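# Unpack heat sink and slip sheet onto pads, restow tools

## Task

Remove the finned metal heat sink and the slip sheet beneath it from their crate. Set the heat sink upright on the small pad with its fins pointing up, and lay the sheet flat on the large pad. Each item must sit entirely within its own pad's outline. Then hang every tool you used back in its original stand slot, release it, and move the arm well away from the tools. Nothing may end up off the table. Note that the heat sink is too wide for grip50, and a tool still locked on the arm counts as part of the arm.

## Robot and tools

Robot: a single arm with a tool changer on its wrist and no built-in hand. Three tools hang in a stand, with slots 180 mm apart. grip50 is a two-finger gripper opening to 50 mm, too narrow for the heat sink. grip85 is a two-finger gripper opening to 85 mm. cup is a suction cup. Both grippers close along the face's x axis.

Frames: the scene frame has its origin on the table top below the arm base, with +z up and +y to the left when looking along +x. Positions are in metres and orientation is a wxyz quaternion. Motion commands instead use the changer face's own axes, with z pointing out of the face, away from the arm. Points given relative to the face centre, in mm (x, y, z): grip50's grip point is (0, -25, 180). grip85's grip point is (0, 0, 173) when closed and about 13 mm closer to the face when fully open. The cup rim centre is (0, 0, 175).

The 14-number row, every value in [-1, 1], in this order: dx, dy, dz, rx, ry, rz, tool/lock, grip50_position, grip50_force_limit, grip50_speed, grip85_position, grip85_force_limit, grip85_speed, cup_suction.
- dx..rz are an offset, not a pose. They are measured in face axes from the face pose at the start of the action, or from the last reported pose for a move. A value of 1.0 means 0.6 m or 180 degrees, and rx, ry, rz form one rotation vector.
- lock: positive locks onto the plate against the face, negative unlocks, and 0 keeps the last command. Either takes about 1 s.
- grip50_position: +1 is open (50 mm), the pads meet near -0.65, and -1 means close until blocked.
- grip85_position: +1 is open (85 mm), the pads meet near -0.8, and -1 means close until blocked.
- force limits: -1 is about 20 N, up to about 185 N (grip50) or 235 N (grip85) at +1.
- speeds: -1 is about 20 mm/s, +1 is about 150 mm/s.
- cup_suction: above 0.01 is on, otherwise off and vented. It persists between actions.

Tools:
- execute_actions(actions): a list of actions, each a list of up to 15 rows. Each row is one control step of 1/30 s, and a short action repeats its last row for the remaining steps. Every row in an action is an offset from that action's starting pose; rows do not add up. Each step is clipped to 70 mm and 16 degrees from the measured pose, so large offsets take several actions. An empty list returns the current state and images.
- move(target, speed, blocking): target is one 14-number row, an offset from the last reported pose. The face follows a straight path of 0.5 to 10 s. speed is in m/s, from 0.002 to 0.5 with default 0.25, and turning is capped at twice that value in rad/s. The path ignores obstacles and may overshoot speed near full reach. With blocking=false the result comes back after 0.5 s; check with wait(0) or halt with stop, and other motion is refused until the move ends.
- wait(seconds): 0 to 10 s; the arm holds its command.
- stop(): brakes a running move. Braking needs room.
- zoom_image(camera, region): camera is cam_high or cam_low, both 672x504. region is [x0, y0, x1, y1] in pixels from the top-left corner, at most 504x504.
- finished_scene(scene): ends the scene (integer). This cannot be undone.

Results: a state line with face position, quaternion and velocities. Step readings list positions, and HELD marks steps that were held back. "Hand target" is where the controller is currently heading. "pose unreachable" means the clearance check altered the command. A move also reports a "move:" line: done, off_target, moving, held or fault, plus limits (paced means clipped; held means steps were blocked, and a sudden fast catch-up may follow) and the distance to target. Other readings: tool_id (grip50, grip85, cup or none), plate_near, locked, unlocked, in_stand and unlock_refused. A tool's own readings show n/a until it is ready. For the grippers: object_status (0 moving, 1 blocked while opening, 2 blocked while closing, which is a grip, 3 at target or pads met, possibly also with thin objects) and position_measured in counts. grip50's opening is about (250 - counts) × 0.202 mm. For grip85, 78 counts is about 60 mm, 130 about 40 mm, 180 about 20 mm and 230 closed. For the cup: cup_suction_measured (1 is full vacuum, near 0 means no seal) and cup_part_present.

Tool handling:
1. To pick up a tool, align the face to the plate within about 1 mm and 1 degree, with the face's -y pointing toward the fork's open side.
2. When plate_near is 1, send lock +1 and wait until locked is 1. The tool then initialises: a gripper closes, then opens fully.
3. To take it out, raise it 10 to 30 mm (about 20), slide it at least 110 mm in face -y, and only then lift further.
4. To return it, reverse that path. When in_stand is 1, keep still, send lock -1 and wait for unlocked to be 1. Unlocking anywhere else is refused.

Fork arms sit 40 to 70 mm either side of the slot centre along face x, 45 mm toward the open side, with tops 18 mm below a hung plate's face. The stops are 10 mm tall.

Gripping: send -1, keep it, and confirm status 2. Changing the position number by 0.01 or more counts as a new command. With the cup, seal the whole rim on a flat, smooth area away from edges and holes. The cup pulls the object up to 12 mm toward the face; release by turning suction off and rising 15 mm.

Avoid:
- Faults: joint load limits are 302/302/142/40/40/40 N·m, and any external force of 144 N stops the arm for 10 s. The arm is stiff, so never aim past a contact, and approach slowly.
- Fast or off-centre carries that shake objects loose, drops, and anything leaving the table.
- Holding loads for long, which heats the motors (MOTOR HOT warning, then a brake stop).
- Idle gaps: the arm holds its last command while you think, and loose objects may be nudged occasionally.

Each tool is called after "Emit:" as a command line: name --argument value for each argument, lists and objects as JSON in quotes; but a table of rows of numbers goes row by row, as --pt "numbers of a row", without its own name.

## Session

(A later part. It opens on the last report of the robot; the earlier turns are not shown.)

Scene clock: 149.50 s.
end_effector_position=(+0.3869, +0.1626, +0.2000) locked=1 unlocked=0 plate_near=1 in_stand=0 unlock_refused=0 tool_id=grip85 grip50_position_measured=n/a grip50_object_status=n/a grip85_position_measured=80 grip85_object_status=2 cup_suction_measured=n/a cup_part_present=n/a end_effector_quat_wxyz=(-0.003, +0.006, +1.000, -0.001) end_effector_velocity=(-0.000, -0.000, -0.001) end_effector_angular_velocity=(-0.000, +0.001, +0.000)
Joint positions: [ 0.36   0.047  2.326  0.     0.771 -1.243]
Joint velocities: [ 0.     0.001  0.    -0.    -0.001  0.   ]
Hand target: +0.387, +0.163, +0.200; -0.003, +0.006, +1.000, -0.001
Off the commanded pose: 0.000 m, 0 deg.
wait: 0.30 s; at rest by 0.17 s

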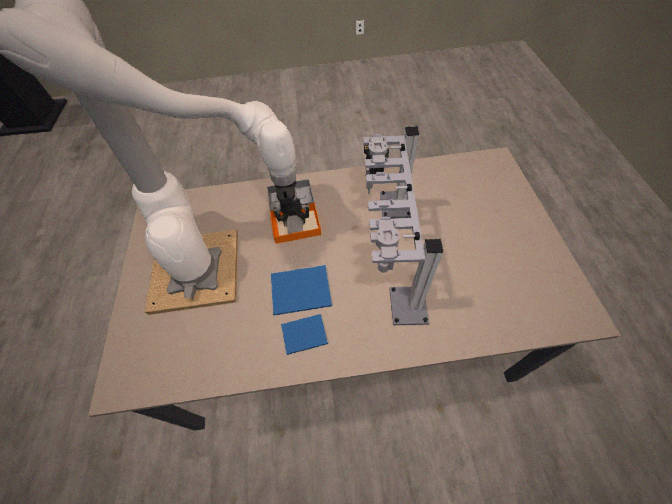

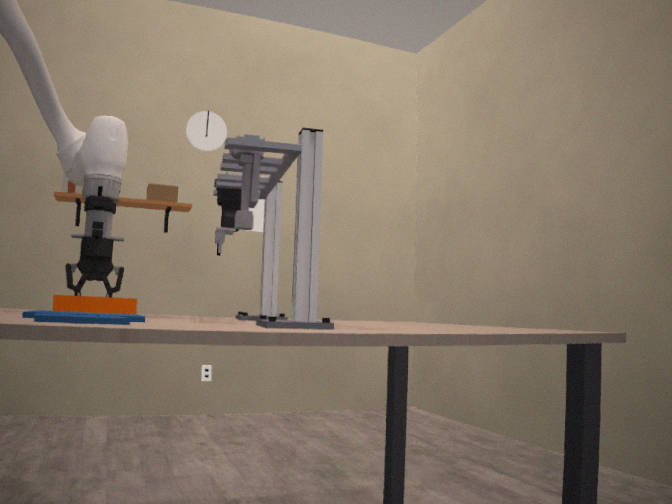

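Emit:
move --target '[0, 0, -0.108, 0, 0, 0, 0, 0, 0, 0, -1, -0.4, -0.4, 0]' --speed 0.15

Emit:
zoom_image --camera "cam_low" --region '[30, 200, 170, 330]'

Scene clock: 154.23 s.
end_effector_position=(+0.3872, +0.1627, +0.2647) locked=1 unlocked=0 plate_near=1 in_stand=0 unlock_refused=0 tool_id=grip85 grip50_position_measured=n/a grip50_object_status=n/a grip85_position_measured=80 grip85_object_status=2 cup_suction_measured=n/a cup_part_present=n/a end_effector_quat_wxyz=(-0.003, +0.006, +1.000, -0.001) end_effector_velocity=(+0.000, +0.000, +0.000) end_effector_angular_velocity=(+0.001, +0.001, -0.001)
Joint positions: [ 0.36  -0.045  2.263  0.     0.926 -1.243]
Joint velocities: [-0.     0.001 -0.001  0.002  0.     0.   ]
Hand target: +0.387, +0.163, +0.265; -0.003, +0.006, +1.000, -0.001
Off the commanded pose: 0.000 m, 0 deg.
move: done

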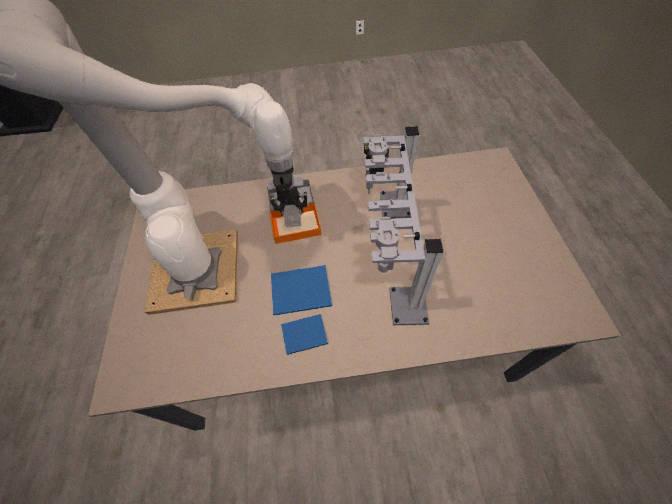

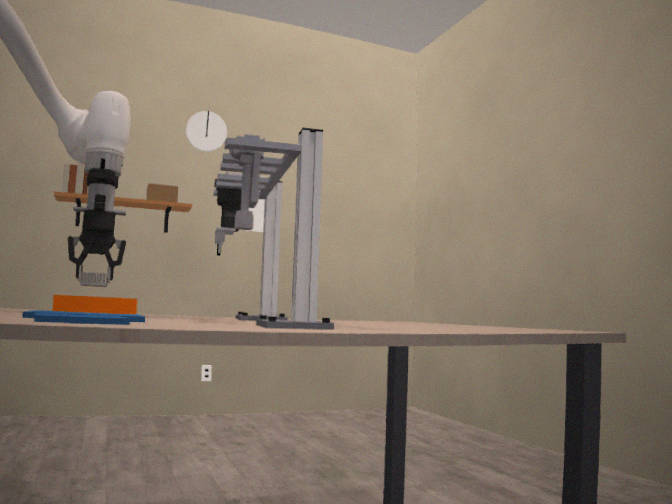

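Region (30, 200, 170, 330) of cam_low's 672x504 image, scaled by 3.600, with more detail than that image has; it fills the top 468 rows of this view, and the rest is white.

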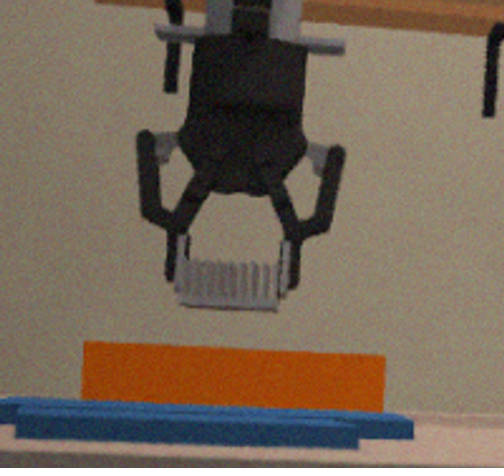

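Emit:
move --target '[-0.0074, -0.7678, 0.0712, 0, 0, 0.4594, 0, 0, 0, 0, -1, -0.4, -0.4, 0]' --speed 0.4

Emit:
zoom_image --camera "cam_high" --region '[260, 280, 340, 360]'

Emit:
zoom_image --camera "cam_low" --region '[10, 200, 170, 340]'

Scene clock: 161.33 s.
end_effector_position=(+0.3857, -0.2974, +0.2224) locked=1 unlocked=0 plate_near=1 in_stand=0 unlock_refused=0 tool_id=grip85 grip50_position_measured=n/a grip50_object_status=n/a grip85_position_measured=80 grip85_object_status=2 cup_suction_measured=n/a cup_part_present=n/a end_effector_quat_wxyz=(-0.002, +0.665, +0.747, -0.002) end_effector_velocity=(-0.000, -0.001, +0.000) end_effector_angular_velocity=(-0.001, +0.000, +0.001)
Joint positions: [-0.685  0.117  2.192  0.     0.834 -0.845]
Joint velocities: [-0.001 -0.    -0.    -0.002 -0.001 -0.001]
Hand target: +0.386, -0.297, +0.222; -0.002, +0.665, +0.747, -0.002
Off the commanded pose: 0.001 m, 0 deg.
move: done

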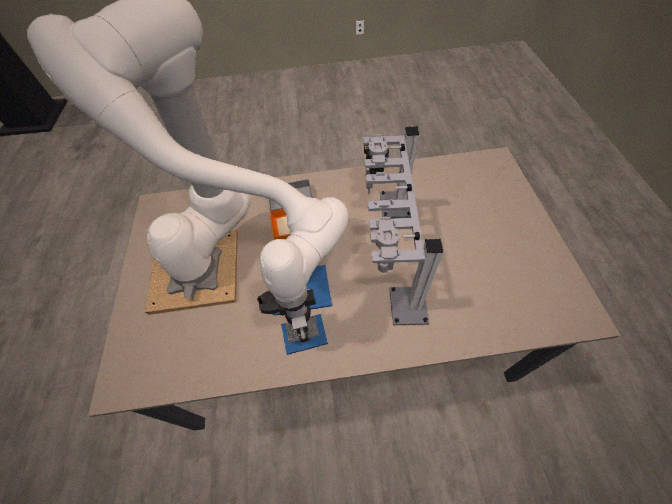

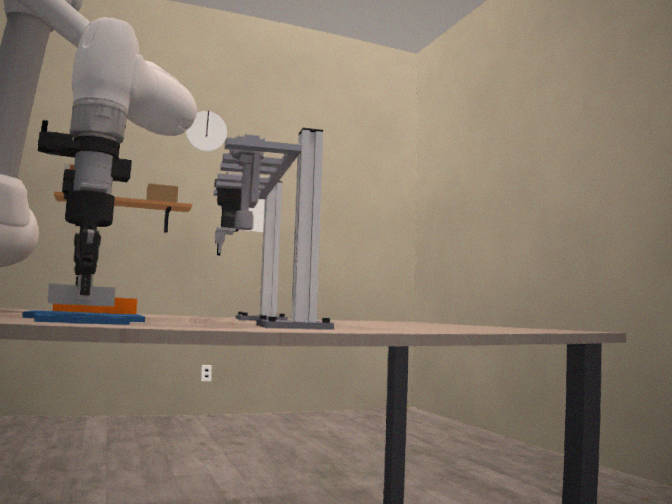

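Region (260, 280, 340, 360) of cam_high's 672x504 image, scaled by 6.300, with more detail than that image has.

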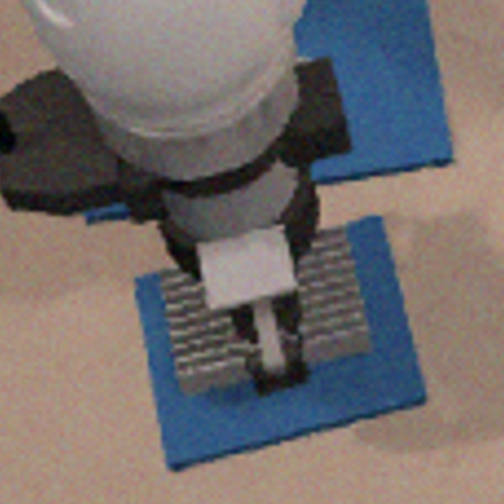

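Region (10, 200, 170, 340) of cam_low's 672x504 image, scaled by 3.150, with more detail than that image has; it fills the top 441 rows of this view, and the rest is white.

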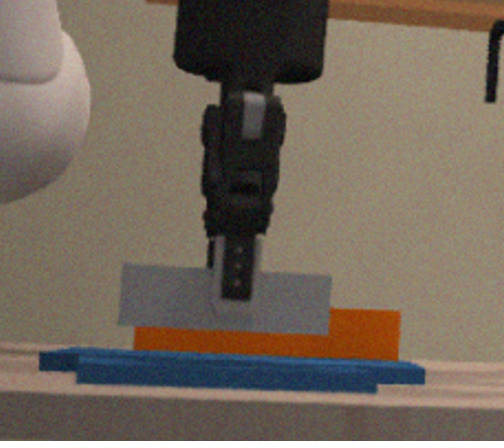

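Emit:
move --target '[-0.0083, 0.005, 0.0235, 0, 0, 0, 0, 0, 0, 0, -1, -0.4, -0.4, 0]' --speed 0.05

Emit:
zoom_image --camera "cam_low" --region '[20, 270, 150, 335]'

Emit:
zoom_image --camera "cam_high" --region '[260, 280, 340, 360]'

Scene clock: 171.90 s.
end_effector_position=(+0.3892, -0.3020, +0.2083) locked=1 unlocked=0 plate_near=1 in_stand=0 unlock_refused=0 tool_id=grip85 grip50_position_measured=n/a grip50_object_status=n/a grip85_position_measured=80 grip85_object_status=2 cup_suction_measured=n/a cup_part_present=n/a end_effector_quat_wxyz=(-0.002, +0.665, +0.747, -0.002) end_effector_velocity=(+0.000, -0.000, +0.000) end_effector_angular_velocity=(-0.001, -0.001, +0.000)
Joint positions: [-0.687  0.144  2.194  0.     0.805 -0.847]
Joint velocities: [ 0. -0. -0. -0. -0.  0.]
Hand target: +0.389, -0.302, +0.208; -0.002, +0.665, +0.747, -0.002
Off the commanded pose: 0.000 m, 0 deg.
move: done

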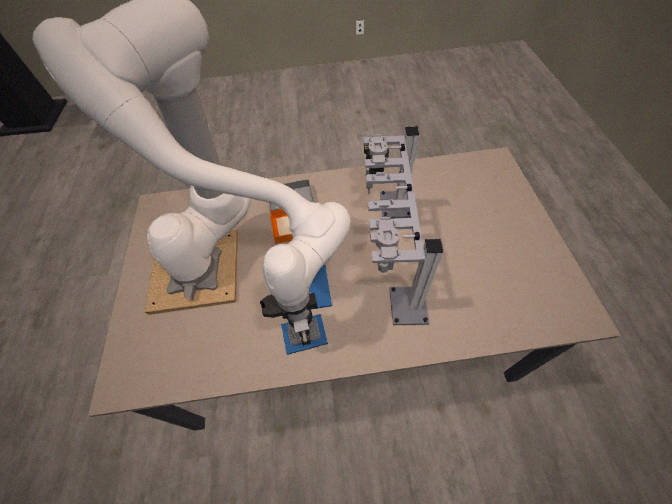

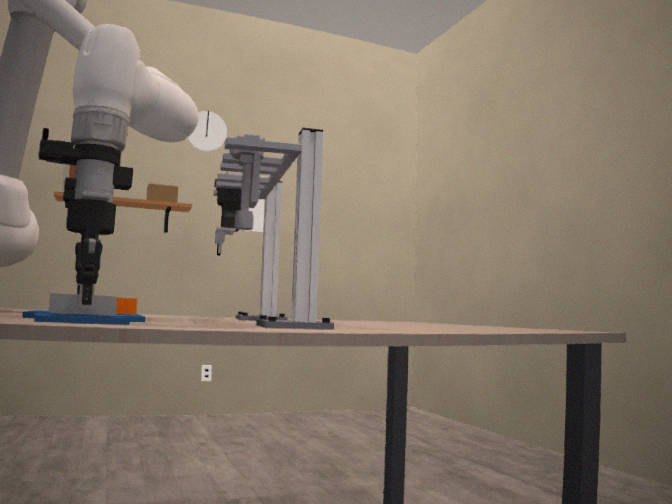

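Region (20, 270, 150, 335) of cam_low's 672x504 image, scaled by 3.877, with more detail than that image has.

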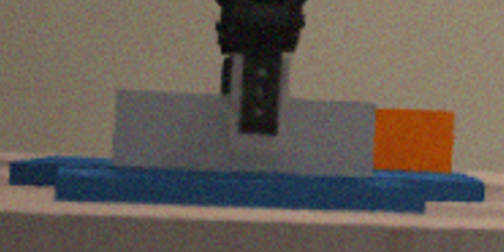

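Region (260, 280, 340, 360) of cam_high's 672x504 image, scaled by 6.300, with more detail than that image has.

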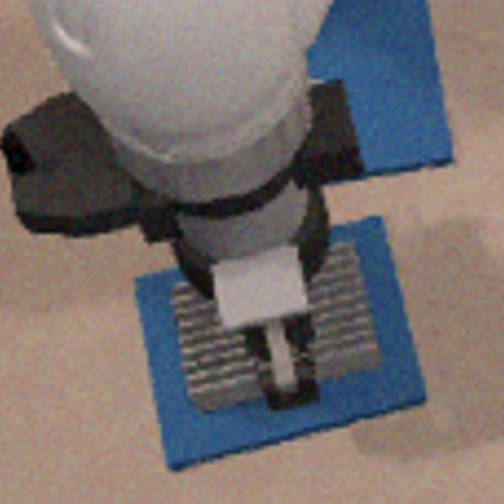

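Emit:
move --target '[0, 0, 0.004, 0, 0, 0, 0, 0, 0, 0, -1, -0.4, -0.4, 0]' --speed 0.01

Emit:
zoom_image --camera "cam_low" --region '[30, 285, 100, 330]'

Scene clock: 176.17 s.
end_effector_position=(+0.3892, -0.3020, +0.2059) locked=1 unlocked=0 plate_near=1 in_stand=0 unlock_refused=0 tool_id=grip85 grip50_position_measured=n/a grip50_object_status=n/a grip85_position_measured=80 grip85_object_status=2 cup_suction_measured=n/a cup_part_present=n/a end_effector_quat_wxyz=(-0.002, +0.665, +0.747, -0.002) end_effector_velocity=(+0.000, -0.000, +0.000) end_effector_angular_velocity=(-0.001, -0.001, +0.001)
Joint positions: [-0.687  0.147  2.196  0.     0.8   -0.847]
Joint velocities: [-0.    -0.    -0.001 -0.001 -0.    -0.   ]
Hand target: +0.389, -0.302, +0.206; -0.002, +0.665, +0.747, -0.002
Off the commanded pose: 0.000 m, 0 deg.
move: done

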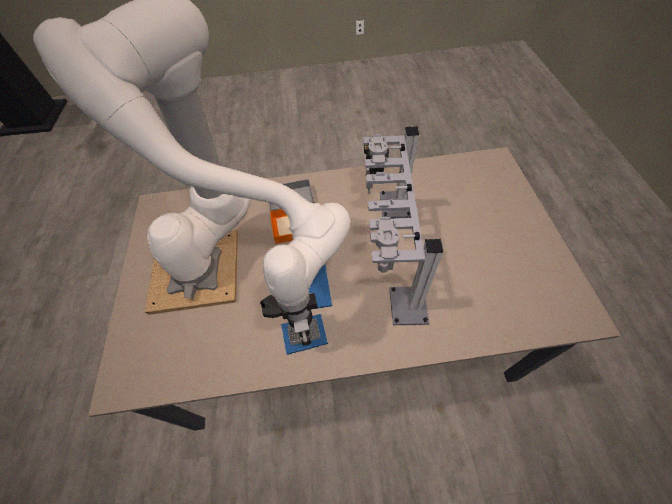

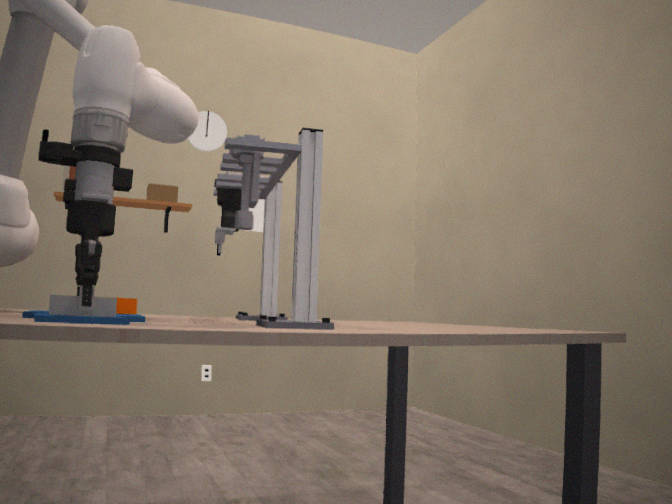

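Region (30, 285, 100, 330) of cam_low's 672x504 image, scaled by 7.200, with more detail than that image has; it fills the top 324 rows of this view, and the rest is white.

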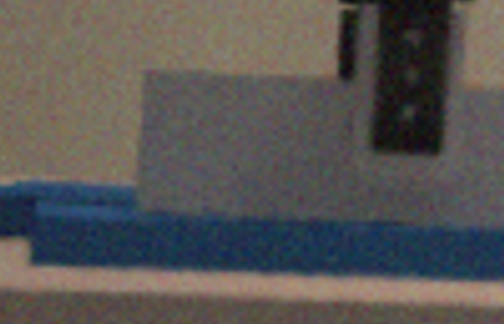

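Emit:
execute_actions --actions '[[[0,0,0.0005,0,0,0,0,0,0,0,-1,-0.4,-0.4,0],[0,0,0.0005,0,0,0,0,0,0,0,-1,-0.4,-0.4,0],[0,0,0.0005,0,0,0,0,0,0,0,-1,-0.4,-0.4,0],[0,0,0.0005,0,0,0,0,0,0,0,-1,-0.4,-0.4,0],[0,0,0.0005,0,0,0,0,0,0,0,0.75,-0.4,0,0]]]'

Scene clock: 180.13 s.
end_effector_position=(+0.3892, -0.3020, +0.2056) locked=1 unlocked=0 plate_near=1 in_stand=0 unlock_refused=0 tool_id=grip85 grip50_position_measured=n/a grip50_object_status=n/a grip85_position_measured=35 grip85_object_status=0 cup_suction_measured=n/a cup_part_present=n/a end_effector_quat_wxyz=(-0.002, +0.665, +0.747, -0.002) end_effector_velocity=(+0.000, -0.000, -0.000) end_effector_angular_velocity=(-0.000, -0.001, -0.000)
Joint positions: [-0.687  0.148  2.196  0.     0.799 -0.847]
Joint velocities: [-0.     0.    -0.     0.    -0.001  0.   ]
Hand target: +0.389, -0.302, +0.206; -0.002, +0.665, +0.747, -0.002
Off the commanded pose: 0.000 m, 0 deg.
Step readings (end_effector_position):
0: (+0.3892, -0.3020, +0.2059)
1: (+0.3892, -0.3020, +0.2059)
2: (+0.3892, -0.3020, +0.2058)
4: (+0.3892, -0.3020, +0.2056)
8: (+0.3892, -0.3020, +0.2056)
15: end_effector_position above

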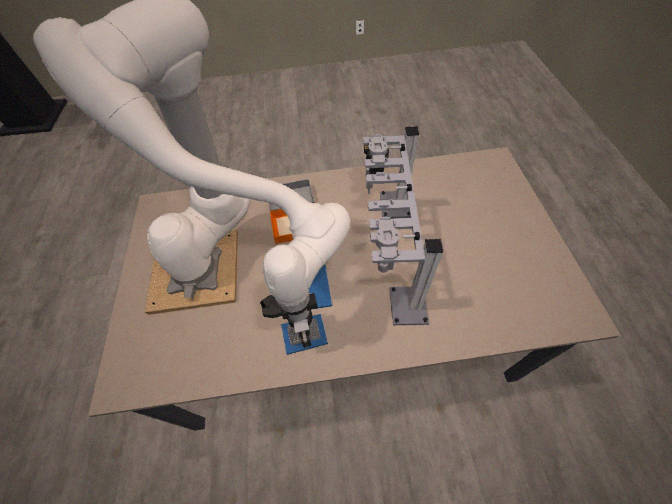

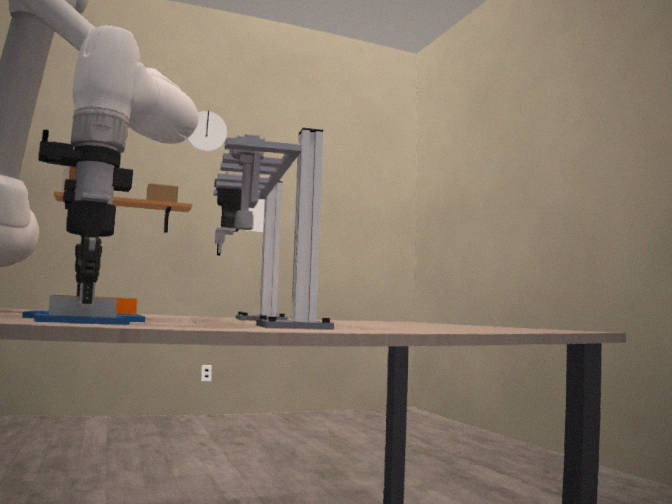

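Emit:
move --target '[0, 0, -0.058, 0, 0, 0, 0, 0, 0, 0, 0.75, -0.4, 0, 0]' --speed 0.15

Emit:
move --target '[0.4747, 0.3255, -0.2355, 0, 0, 0.0765, 0, 0, 0, 0, 0.75, -0.4, 0, 0]' --speed 0.4

Scene clock: 186.97 s.
end_effector_position=(+0.3894, -0.3020, +0.2403) locked=1 unlocked=0 plate_near=1 in_stand=0 unlock_refused=0 tool_id=grip85 grip50_position_measured=n/a grip50_object_status=n/a grip85_position_measured=35 grip85_object_status=3 cup_suction_measured=n/a cup_part_present=n/a end_effector_quat_wxyz=(-0.002, +0.665, +0.747, -0.002) end_effector_velocity=(+0.000, +0.000, +0.001) end_effector_angular_velocity=(-0.000, -0.001, -0.001)
Joint positions: [-0.687  0.102  2.167  0.     0.875 -0.847]
Joint velocities: [ 0.    -0.001 -0.     0.001  0.     0.001]
Hand target: +0.389, -0.302, +0.240; -0.002, +0.665, +0.747, -0.002
Off the commanded pose: 0.000 m, 0 deg.
move: done

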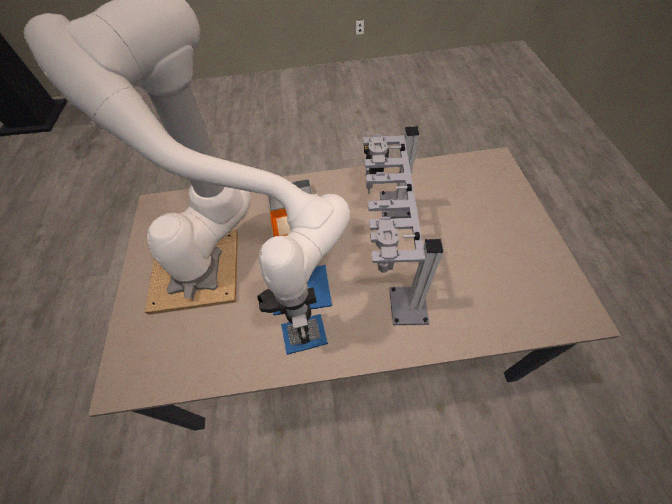

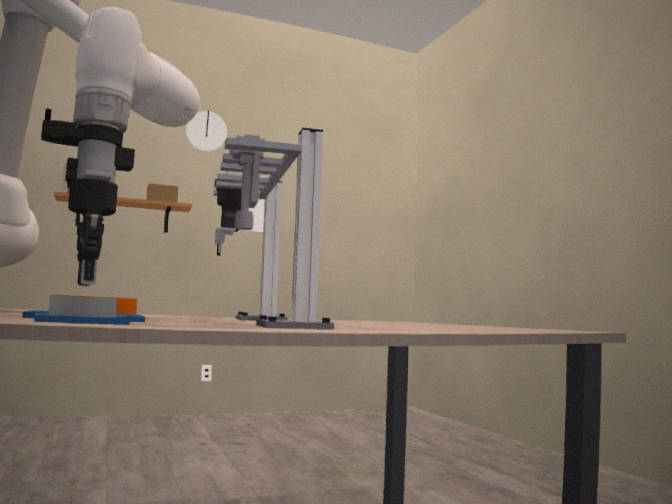

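Scene clock: 188.37 s.
end_effector_position=(+0.5514, +0.0030, +0.3806) locked=1 unlocked=0 plate_near=1 in_stand=0 unlock_refused=0 tool_id=grip85 grip50_position_measured=n/a grip50_object_status=n/a grip85_position_measured=35 grip85_object_status=3 cup_suction_measured=n/a cup_part_present=n/a end_effector_quat_wxyz=(-0.002, +0.750, +0.661, -0.003) end_effector_velocity=(+0.001, +0.001, +0.000) end_effector_angular_velocity=(+0.001, -0.001, -0.000)
Joint positions: [-0.014  0.057  1.919  0.     1.168  0.067]
Joint velocities: [ 0.001  0.001 -0.001  0.002  0.     0.001]
Hand target: +0.551, +0.003, +0.381; -0.002, +0.750, +0.661, -0.003
Off the commanded pose: 0.000 m, 0 deg.
move: done

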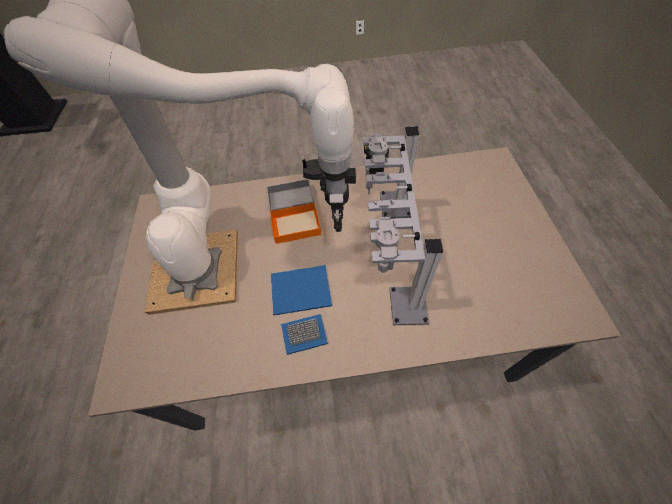

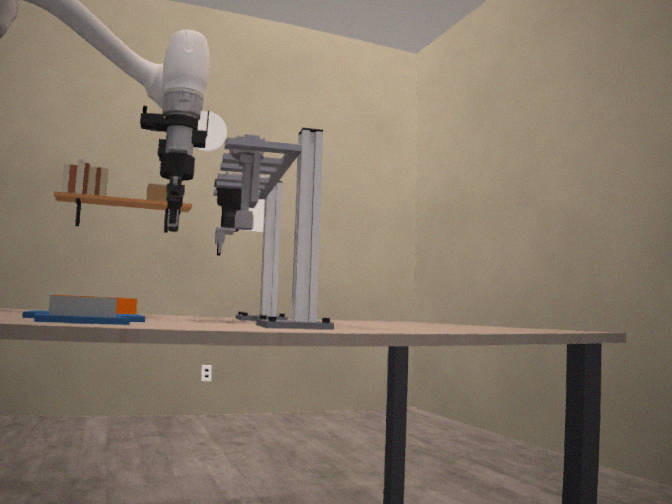

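Emit:
move --target '[0.0009, 0.2297, -0.0005, 0, 0, 0, 0, 0, 0, 0, 0.75, -0.4, 0, 0]' --speed 0.2

Scene clock: 192.40 s.
end_effector_position=(+0.6881, -0.0137, +0.3803) locked=1 unlocked=0 plate_near=1 in_stand=0 unlock_refused=0 tool_id=grip85 grip50_position_measured=n/a grip50_object_status=n/a grip85_position_measured=35 grip85_object_status=3 cup_suction_measured=n/a cup_part_present=n/a end_effector_quat_wxyz=(-0.002, +0.750, +0.661, -0.002) end_effector_velocity=(+0.001, -0.000, +0.001) end_effector_angular_velocity=(+0.000, -0.002, +0.001)
Joint positions: [-0.026  0.267  1.667  0.     1.209  0.054]
Joint velocities: [-0.     0.    -0.002  0.    -0.001 -0.001]
Hand target: +0.688, -0.014, +0.380; -0.002, +0.750, +0.661, -0.003
Off the commanded pose: 0.000 m, 0 deg.
move: done

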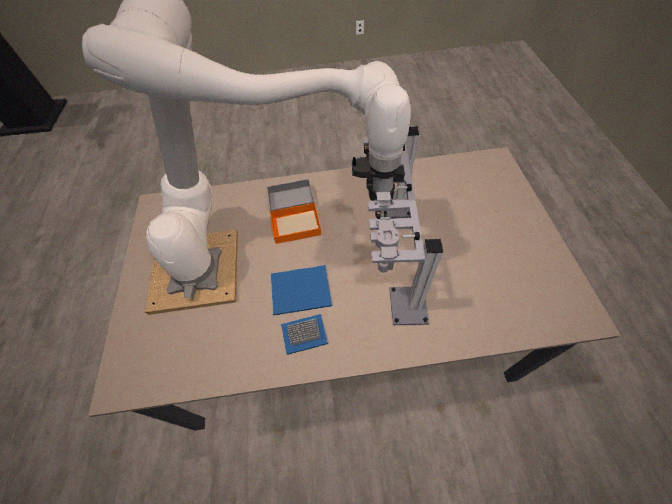

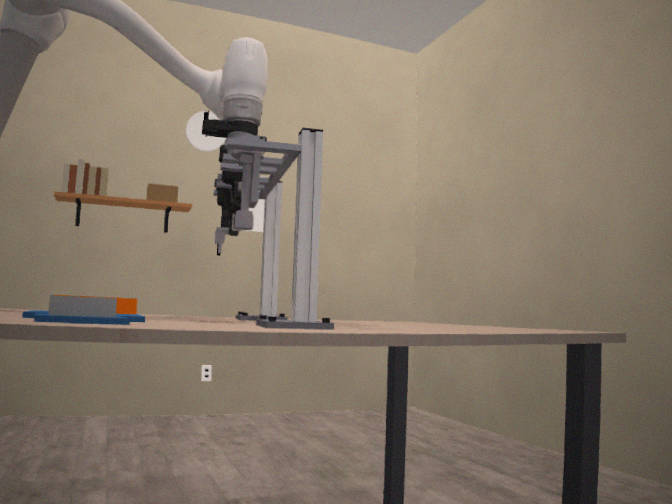

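Emit:
move --target '[0, 0.0002, 0.033, 0, 0, 0, 0, 0, 0, 0, 0.75, -0.4, 0, 0]' --speed 0.04

Scene clock: 194.73 s.
end_effector_position=(+0.6882, -0.0137, +0.3605) locked=1 unlocked=0 plate_near=1 in_stand=1 unlock_refused=0 tool_id=grip85 grip50_position_measured=n/a grip50_object_status=n/a grip85_position_measured=35 grip85_object_status=3 cup_suction_measured=n/a cup_part_present=n/a end_effector_quat_wxyz=(-0.002, +0.750, +0.661, -0.002) end_effector_velocity=(-0.000, +0.000, +0.000) end_effector_angular_velocity=(+0.000, -0.001, -0.001)
Joint positions: [-0.026  0.279  1.689  0.     1.175  0.054]
Joint velocities: [ 0.    -0.    -0.     0.     0.     0.001]
Hand target: +0.688, -0.014, +0.361; -0.002, +0.750, +0.661, -0.002
Off the commanded pose: 0.000 m, 0 deg.
move: done

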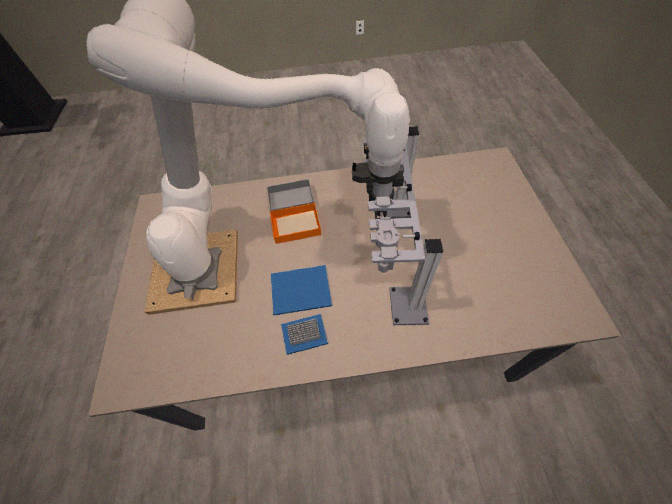

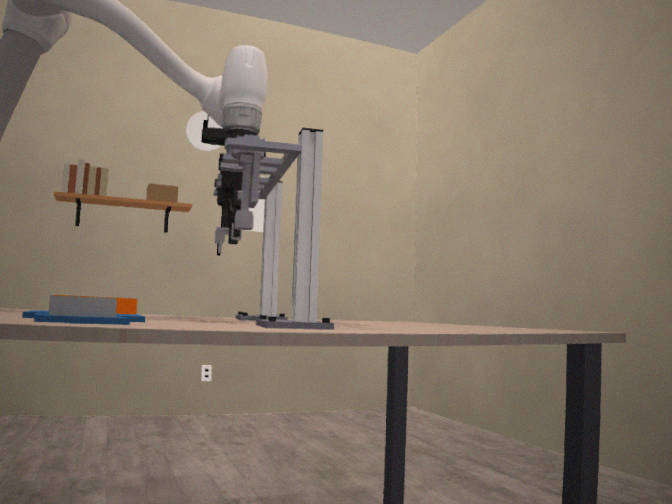

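Emit:
execute_actions --actions '[[[0,0,0,0,0,0,-1,0,0,0,0.75,-0.4,0,0]]]'

Emit:
zoom_image --camera "cam_high" --region '[260, 175, 330, 245]'

Emit:
zoom_image --camera "cam_high" --region '[260, 260, 340, 360]'

Scene clock: 198.43 s.
end_effector_position=(+0.6881, -0.0137, +0.3604) locked=0 unlocked=0 plate_near=1 in_stand=1 unlock_refused=0 tool_id=none grip50_position_measured=n/a grip50_object_status=n/a grip85_position_measured=n/a grip85_object_status=n/a cup_suction_measured=n/a cup_part_present=n/a end_effector_quat_wxyz=(-0.002, +0.750, +0.661, -0.003) end_effector_velocity=(-0.000, +0.000, -0.001) end_effector_angular_velocity=(-0.001, +0.001, +0.000)
Joint positions: [-0.026  0.279  1.69   0.     1.175  0.054]
Joint velocities: [ 0.     0.     0.001 -0.001  0.     0.   ]
Hand target: +0.688, -0.014, +0.361; -0.002, +0.750, +0.661, -0.002
Off the commanded pose: 0.000 m, 0 deg.
Step readings (end_effector_position):
0: (+0.6882, -0.0137, +0.3605)
1: (+0.6881, -0.0137, +0.3604)
2: (+0.6881, -0.0137, +0.3604)
4: (+0.6881, -0.0137, +0.3604)
8: (+0.6881, -0.0137, +0.3604)
15: end_effector_position above

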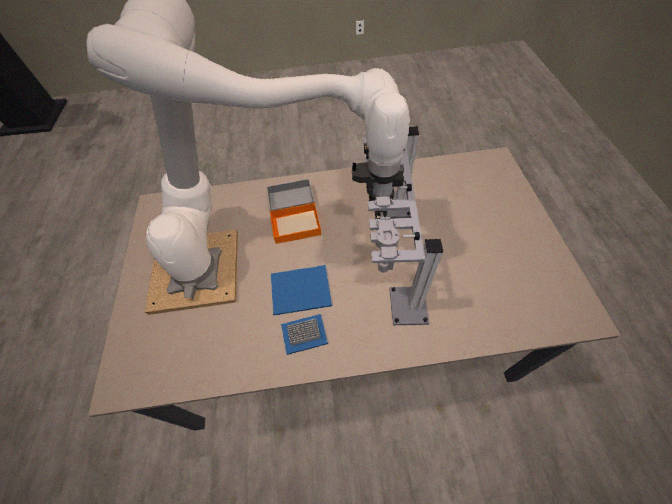

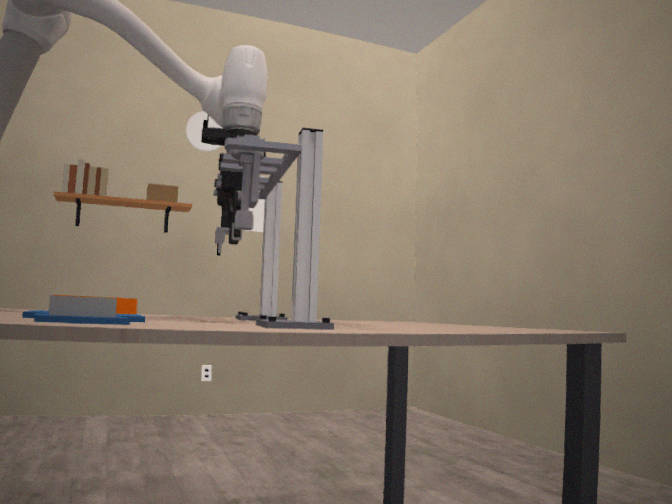

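Region (260, 175, 330, 245) of cam_high's 672x504 image, scaled by 7.200, with more detail than that image has.

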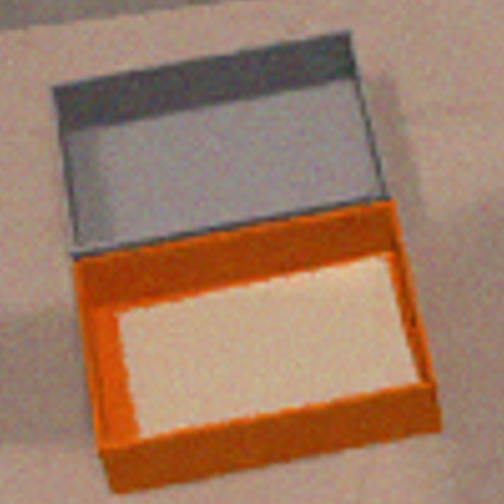

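Region (260, 260, 340, 360) of cam_high's 672x504 image, scaled by 5.040, with more detail than that image has; it fills the left 403 columns of this view, and the rest is white.

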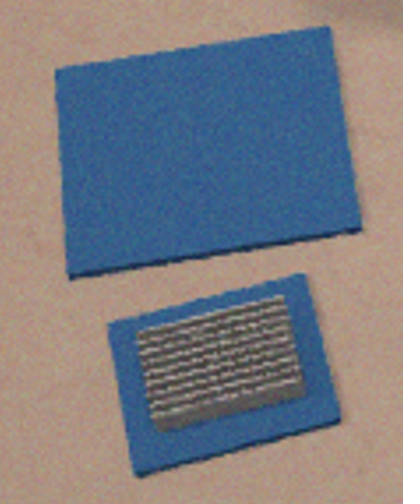

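Emit:
wait --seconds 0

Scene clock: 209.60 s.
end_effector_position=(+0.6882, -0.0137, +0.3605) locked=0 unlocked=1 plate_near=1 in_stand=1 unlock_refused=0 tool_id=none grip50_position_measured=n/a grip50_object_status=n/a grip85_position_measured=n/a grip85_object_status=n/a cup_suction_measured=n/a cup_part_present=n/a end_effector_quat_wxyz=(-0.002, +0.750, +0.661, -0.002) end_effector_velocity=(-0.000, +0.000, +0.000) end_effector_angular_velocity=(+0.000, +0.000, +0.000)
Joint positions: [-0.026  0.279  1.689  0.     1.175  0.054]
Joint velocities: [ 0.    -0.    -0.     0.     0.001 -0.   ]
Hand target: +0.688, -0.014, +0.361; -0.002, +0.750, +0.661, -0.002
Off the commanded pose: 0.000 m, 0 deg.

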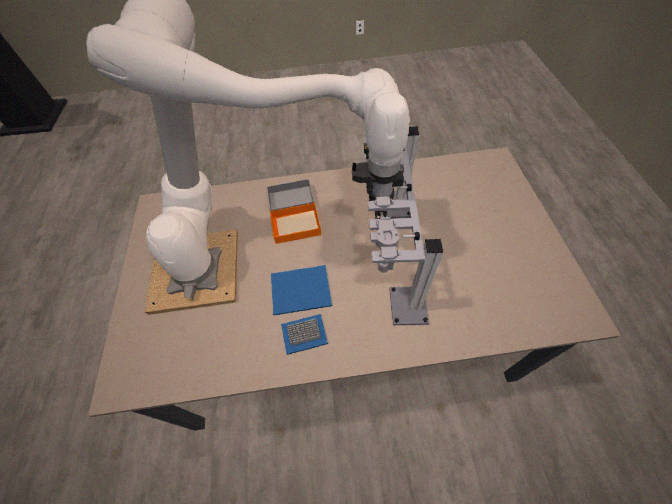

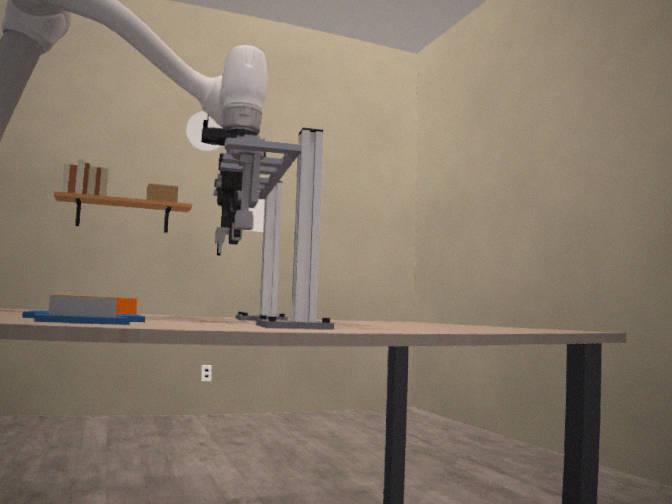

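Emit:
move --target '[0, 0, -0.035, 0, 0, 0, 0, 0, 0, 0, 0.75, -0.4, 0, 0]' --speed 0.1

Emit:
move --target '[-0.3, 0, 0.012, 0, 0, 0, 0, 0, 0, 0, 0.75, -0.4, 0, 0]' --speed 0.3

Emit:
zoom_image --camera "cam_high" --region '[363, 212, 413, 262]'

Emit:
zoom_image --camera "cam_low" --region '[205, 90, 295, 180]'

Scene clock: 214.23 s.
end_effector_position=(+0.6883, -0.0137, +0.3815) locked=0 unlocked=1 plate_near=0 in_stand=0 unlock_refused=0 tool_id=none grip50_position_measured=n/a grip50_object_status=n/a grip85_position_measured=n/a grip85_object_status=n/a cup_suction_measured=n/a cup_part_present=n/a end_effector_quat_wxyz=(-0.002, +0.750, +0.661, -0.003) end_effector_velocity=(-0.000, -0.000, -0.000) end_effector_angular_velocity=(-0.000, +0.000, +0.000)
Joint positions: [-0.026  0.267  1.666  0.     1.211  0.054]
Joint velocities: [-0.  0.  0. -0. -0. -0.]
Hand target: +0.688, -0.014, +0.382; -0.002, +0.750, +0.661, -0.002
Off the commanded pose: 0.000 m, 0 deg.
move: done

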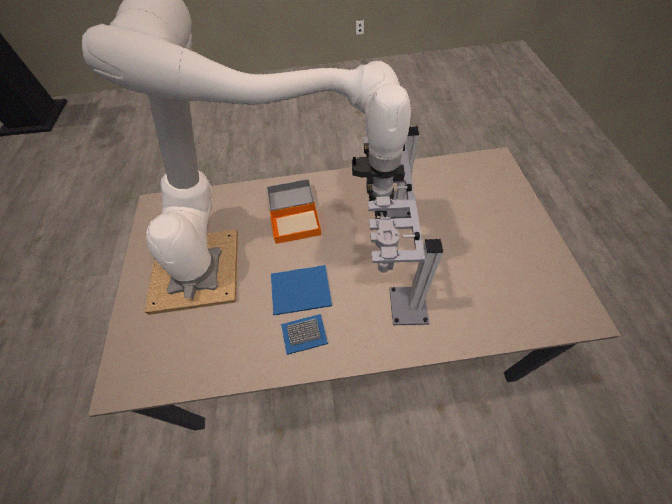

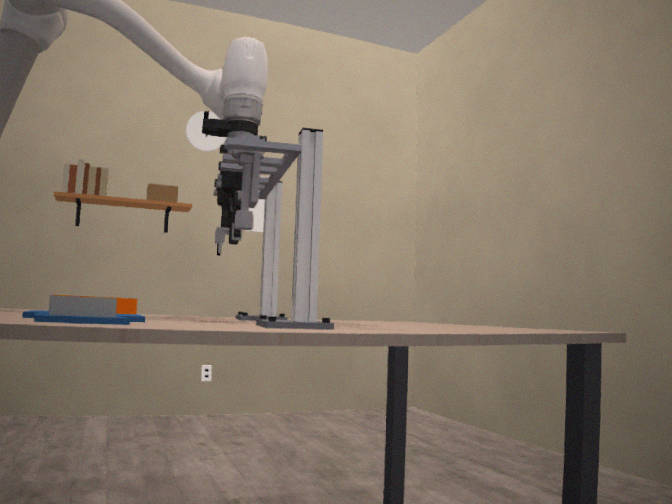

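Scene clock: 215.23 s.
end_effector_position=(+0.6657, -0.1921, +0.3746) locked=0 unlocked=1 plate_near=0 in_stand=0 unlock_refused=0 tool_id=none grip50_position_measured=n/a grip50_object_status=n/a grip85_position_measured=n/a grip85_object_status=n/a cup_suction_measured=n/a cup_part_present=n/a end_effector_quat_wxyz=(-0.002, +0.750, +0.662, -0.002) end_effector_velocity=(+0.000, -0.001, -0.000) end_effector_angular_velocity=(+0.001, -0.000, -0.001)
Joint positions: [-0.288  0.278  1.665  0.     1.201 -0.207]
Joint velocities: [-0.001  0.001 -0.     0.001  0.    -0.001]
Hand target: +0.666, -0.192, +0.375; -0.002, +0.750, +0.661, -0.002
Off the commanded pose: 0.000 m, 0 deg.
move: done

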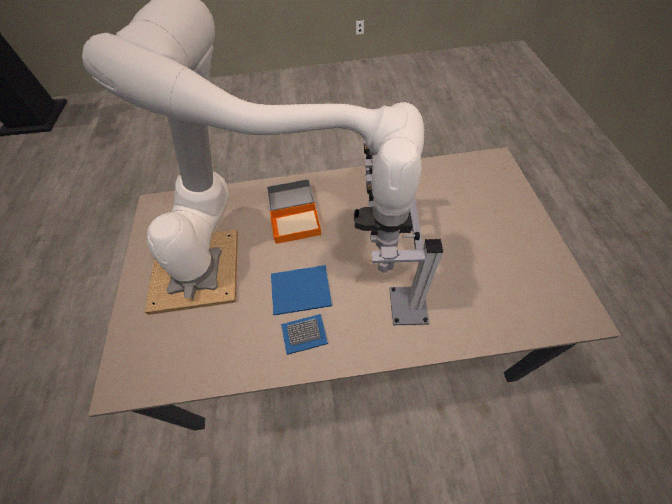

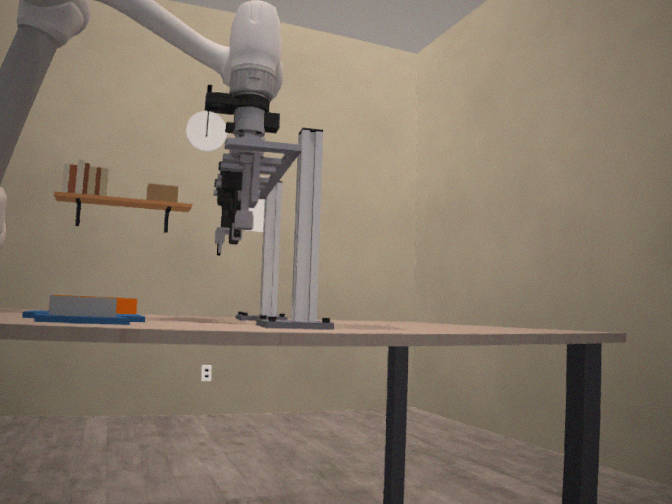

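Region (363, 212, 413, 262) of cam_high's 672x504 image, scaled by 10.080, with more detail than that image has.

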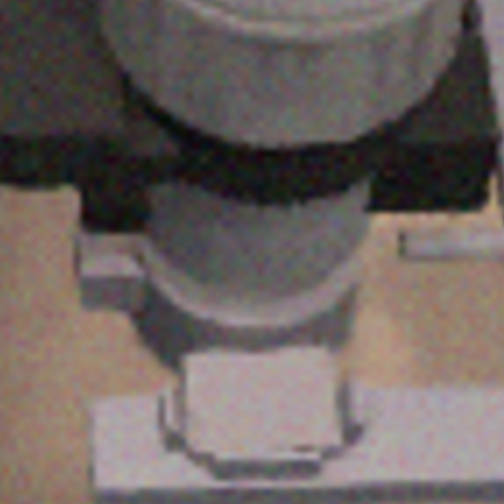

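Region (205, 90, 295, 180) of cam_low's 672x504 image, scaled by 5.600, with more detail than that image has.

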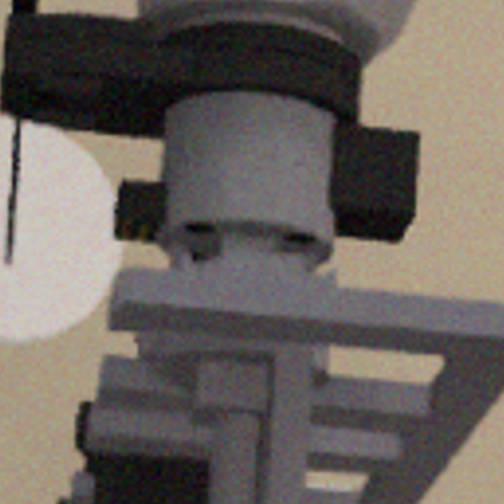

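Emit:
move --target '[0, -0.0012, 0.0135, 0, 0, 0, 0, 0, 0, 0, 0.75, -0.4, 0, 0]' --speed 0.03

Emit:
zoom_image --camera "cam_high" --region '[363, 212, 413, 262]'

Scene clock: 220.77 s.
end_effector_position=(+0.6650, -0.1920, +0.3665) locked=0 unlocked=1 plate_near=0 in_stand=0 unlock_refused=0 tool_id=none grip50_position_measured=n/a grip50_object_status=n/a grip85_position_measured=n/a grip85_object_status=n/a cup_suction_measured=n/a cup_part_present=n/a end_effector_quat_wxyz=(-0.002, +0.750, +0.661, -0.002) end_effector_velocity=(-0.000, -0.000, -0.000) end_effector_angular_velocity=(+0.000, -0.000, -0.001)
Joint positions: [-0.288  0.282  1.675  0.     1.186 -0.207]
Joint velocities: [-0.    -0.     0.     0.    -0.001  0.001]
Hand target: +0.665, -0.192, +0.366; -0.002, +0.750, +0.662, -0.002
Off the commanded pose: 0.000 m, 0 deg.
move: done

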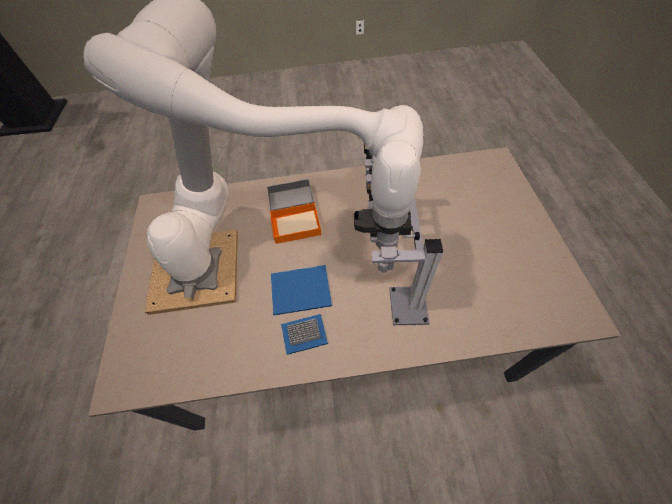

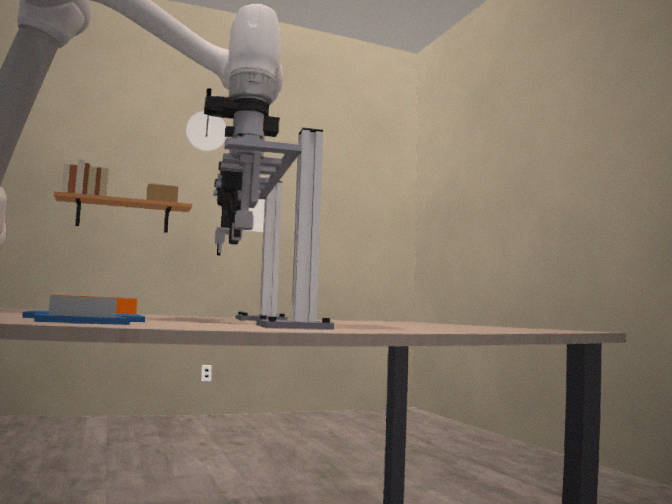

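Region (363, 212, 413, 262) of cam_high's 672x504 image, scaled by 10.080, with more detail than that image has.

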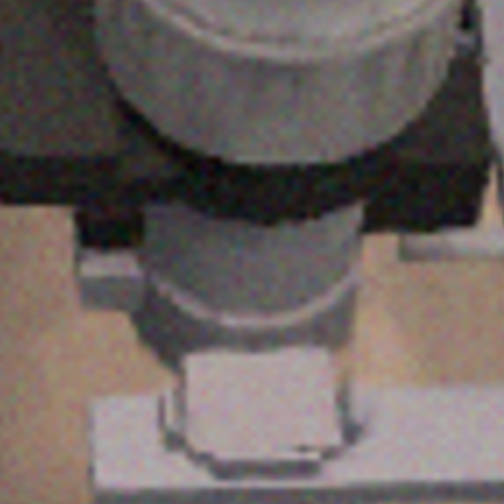

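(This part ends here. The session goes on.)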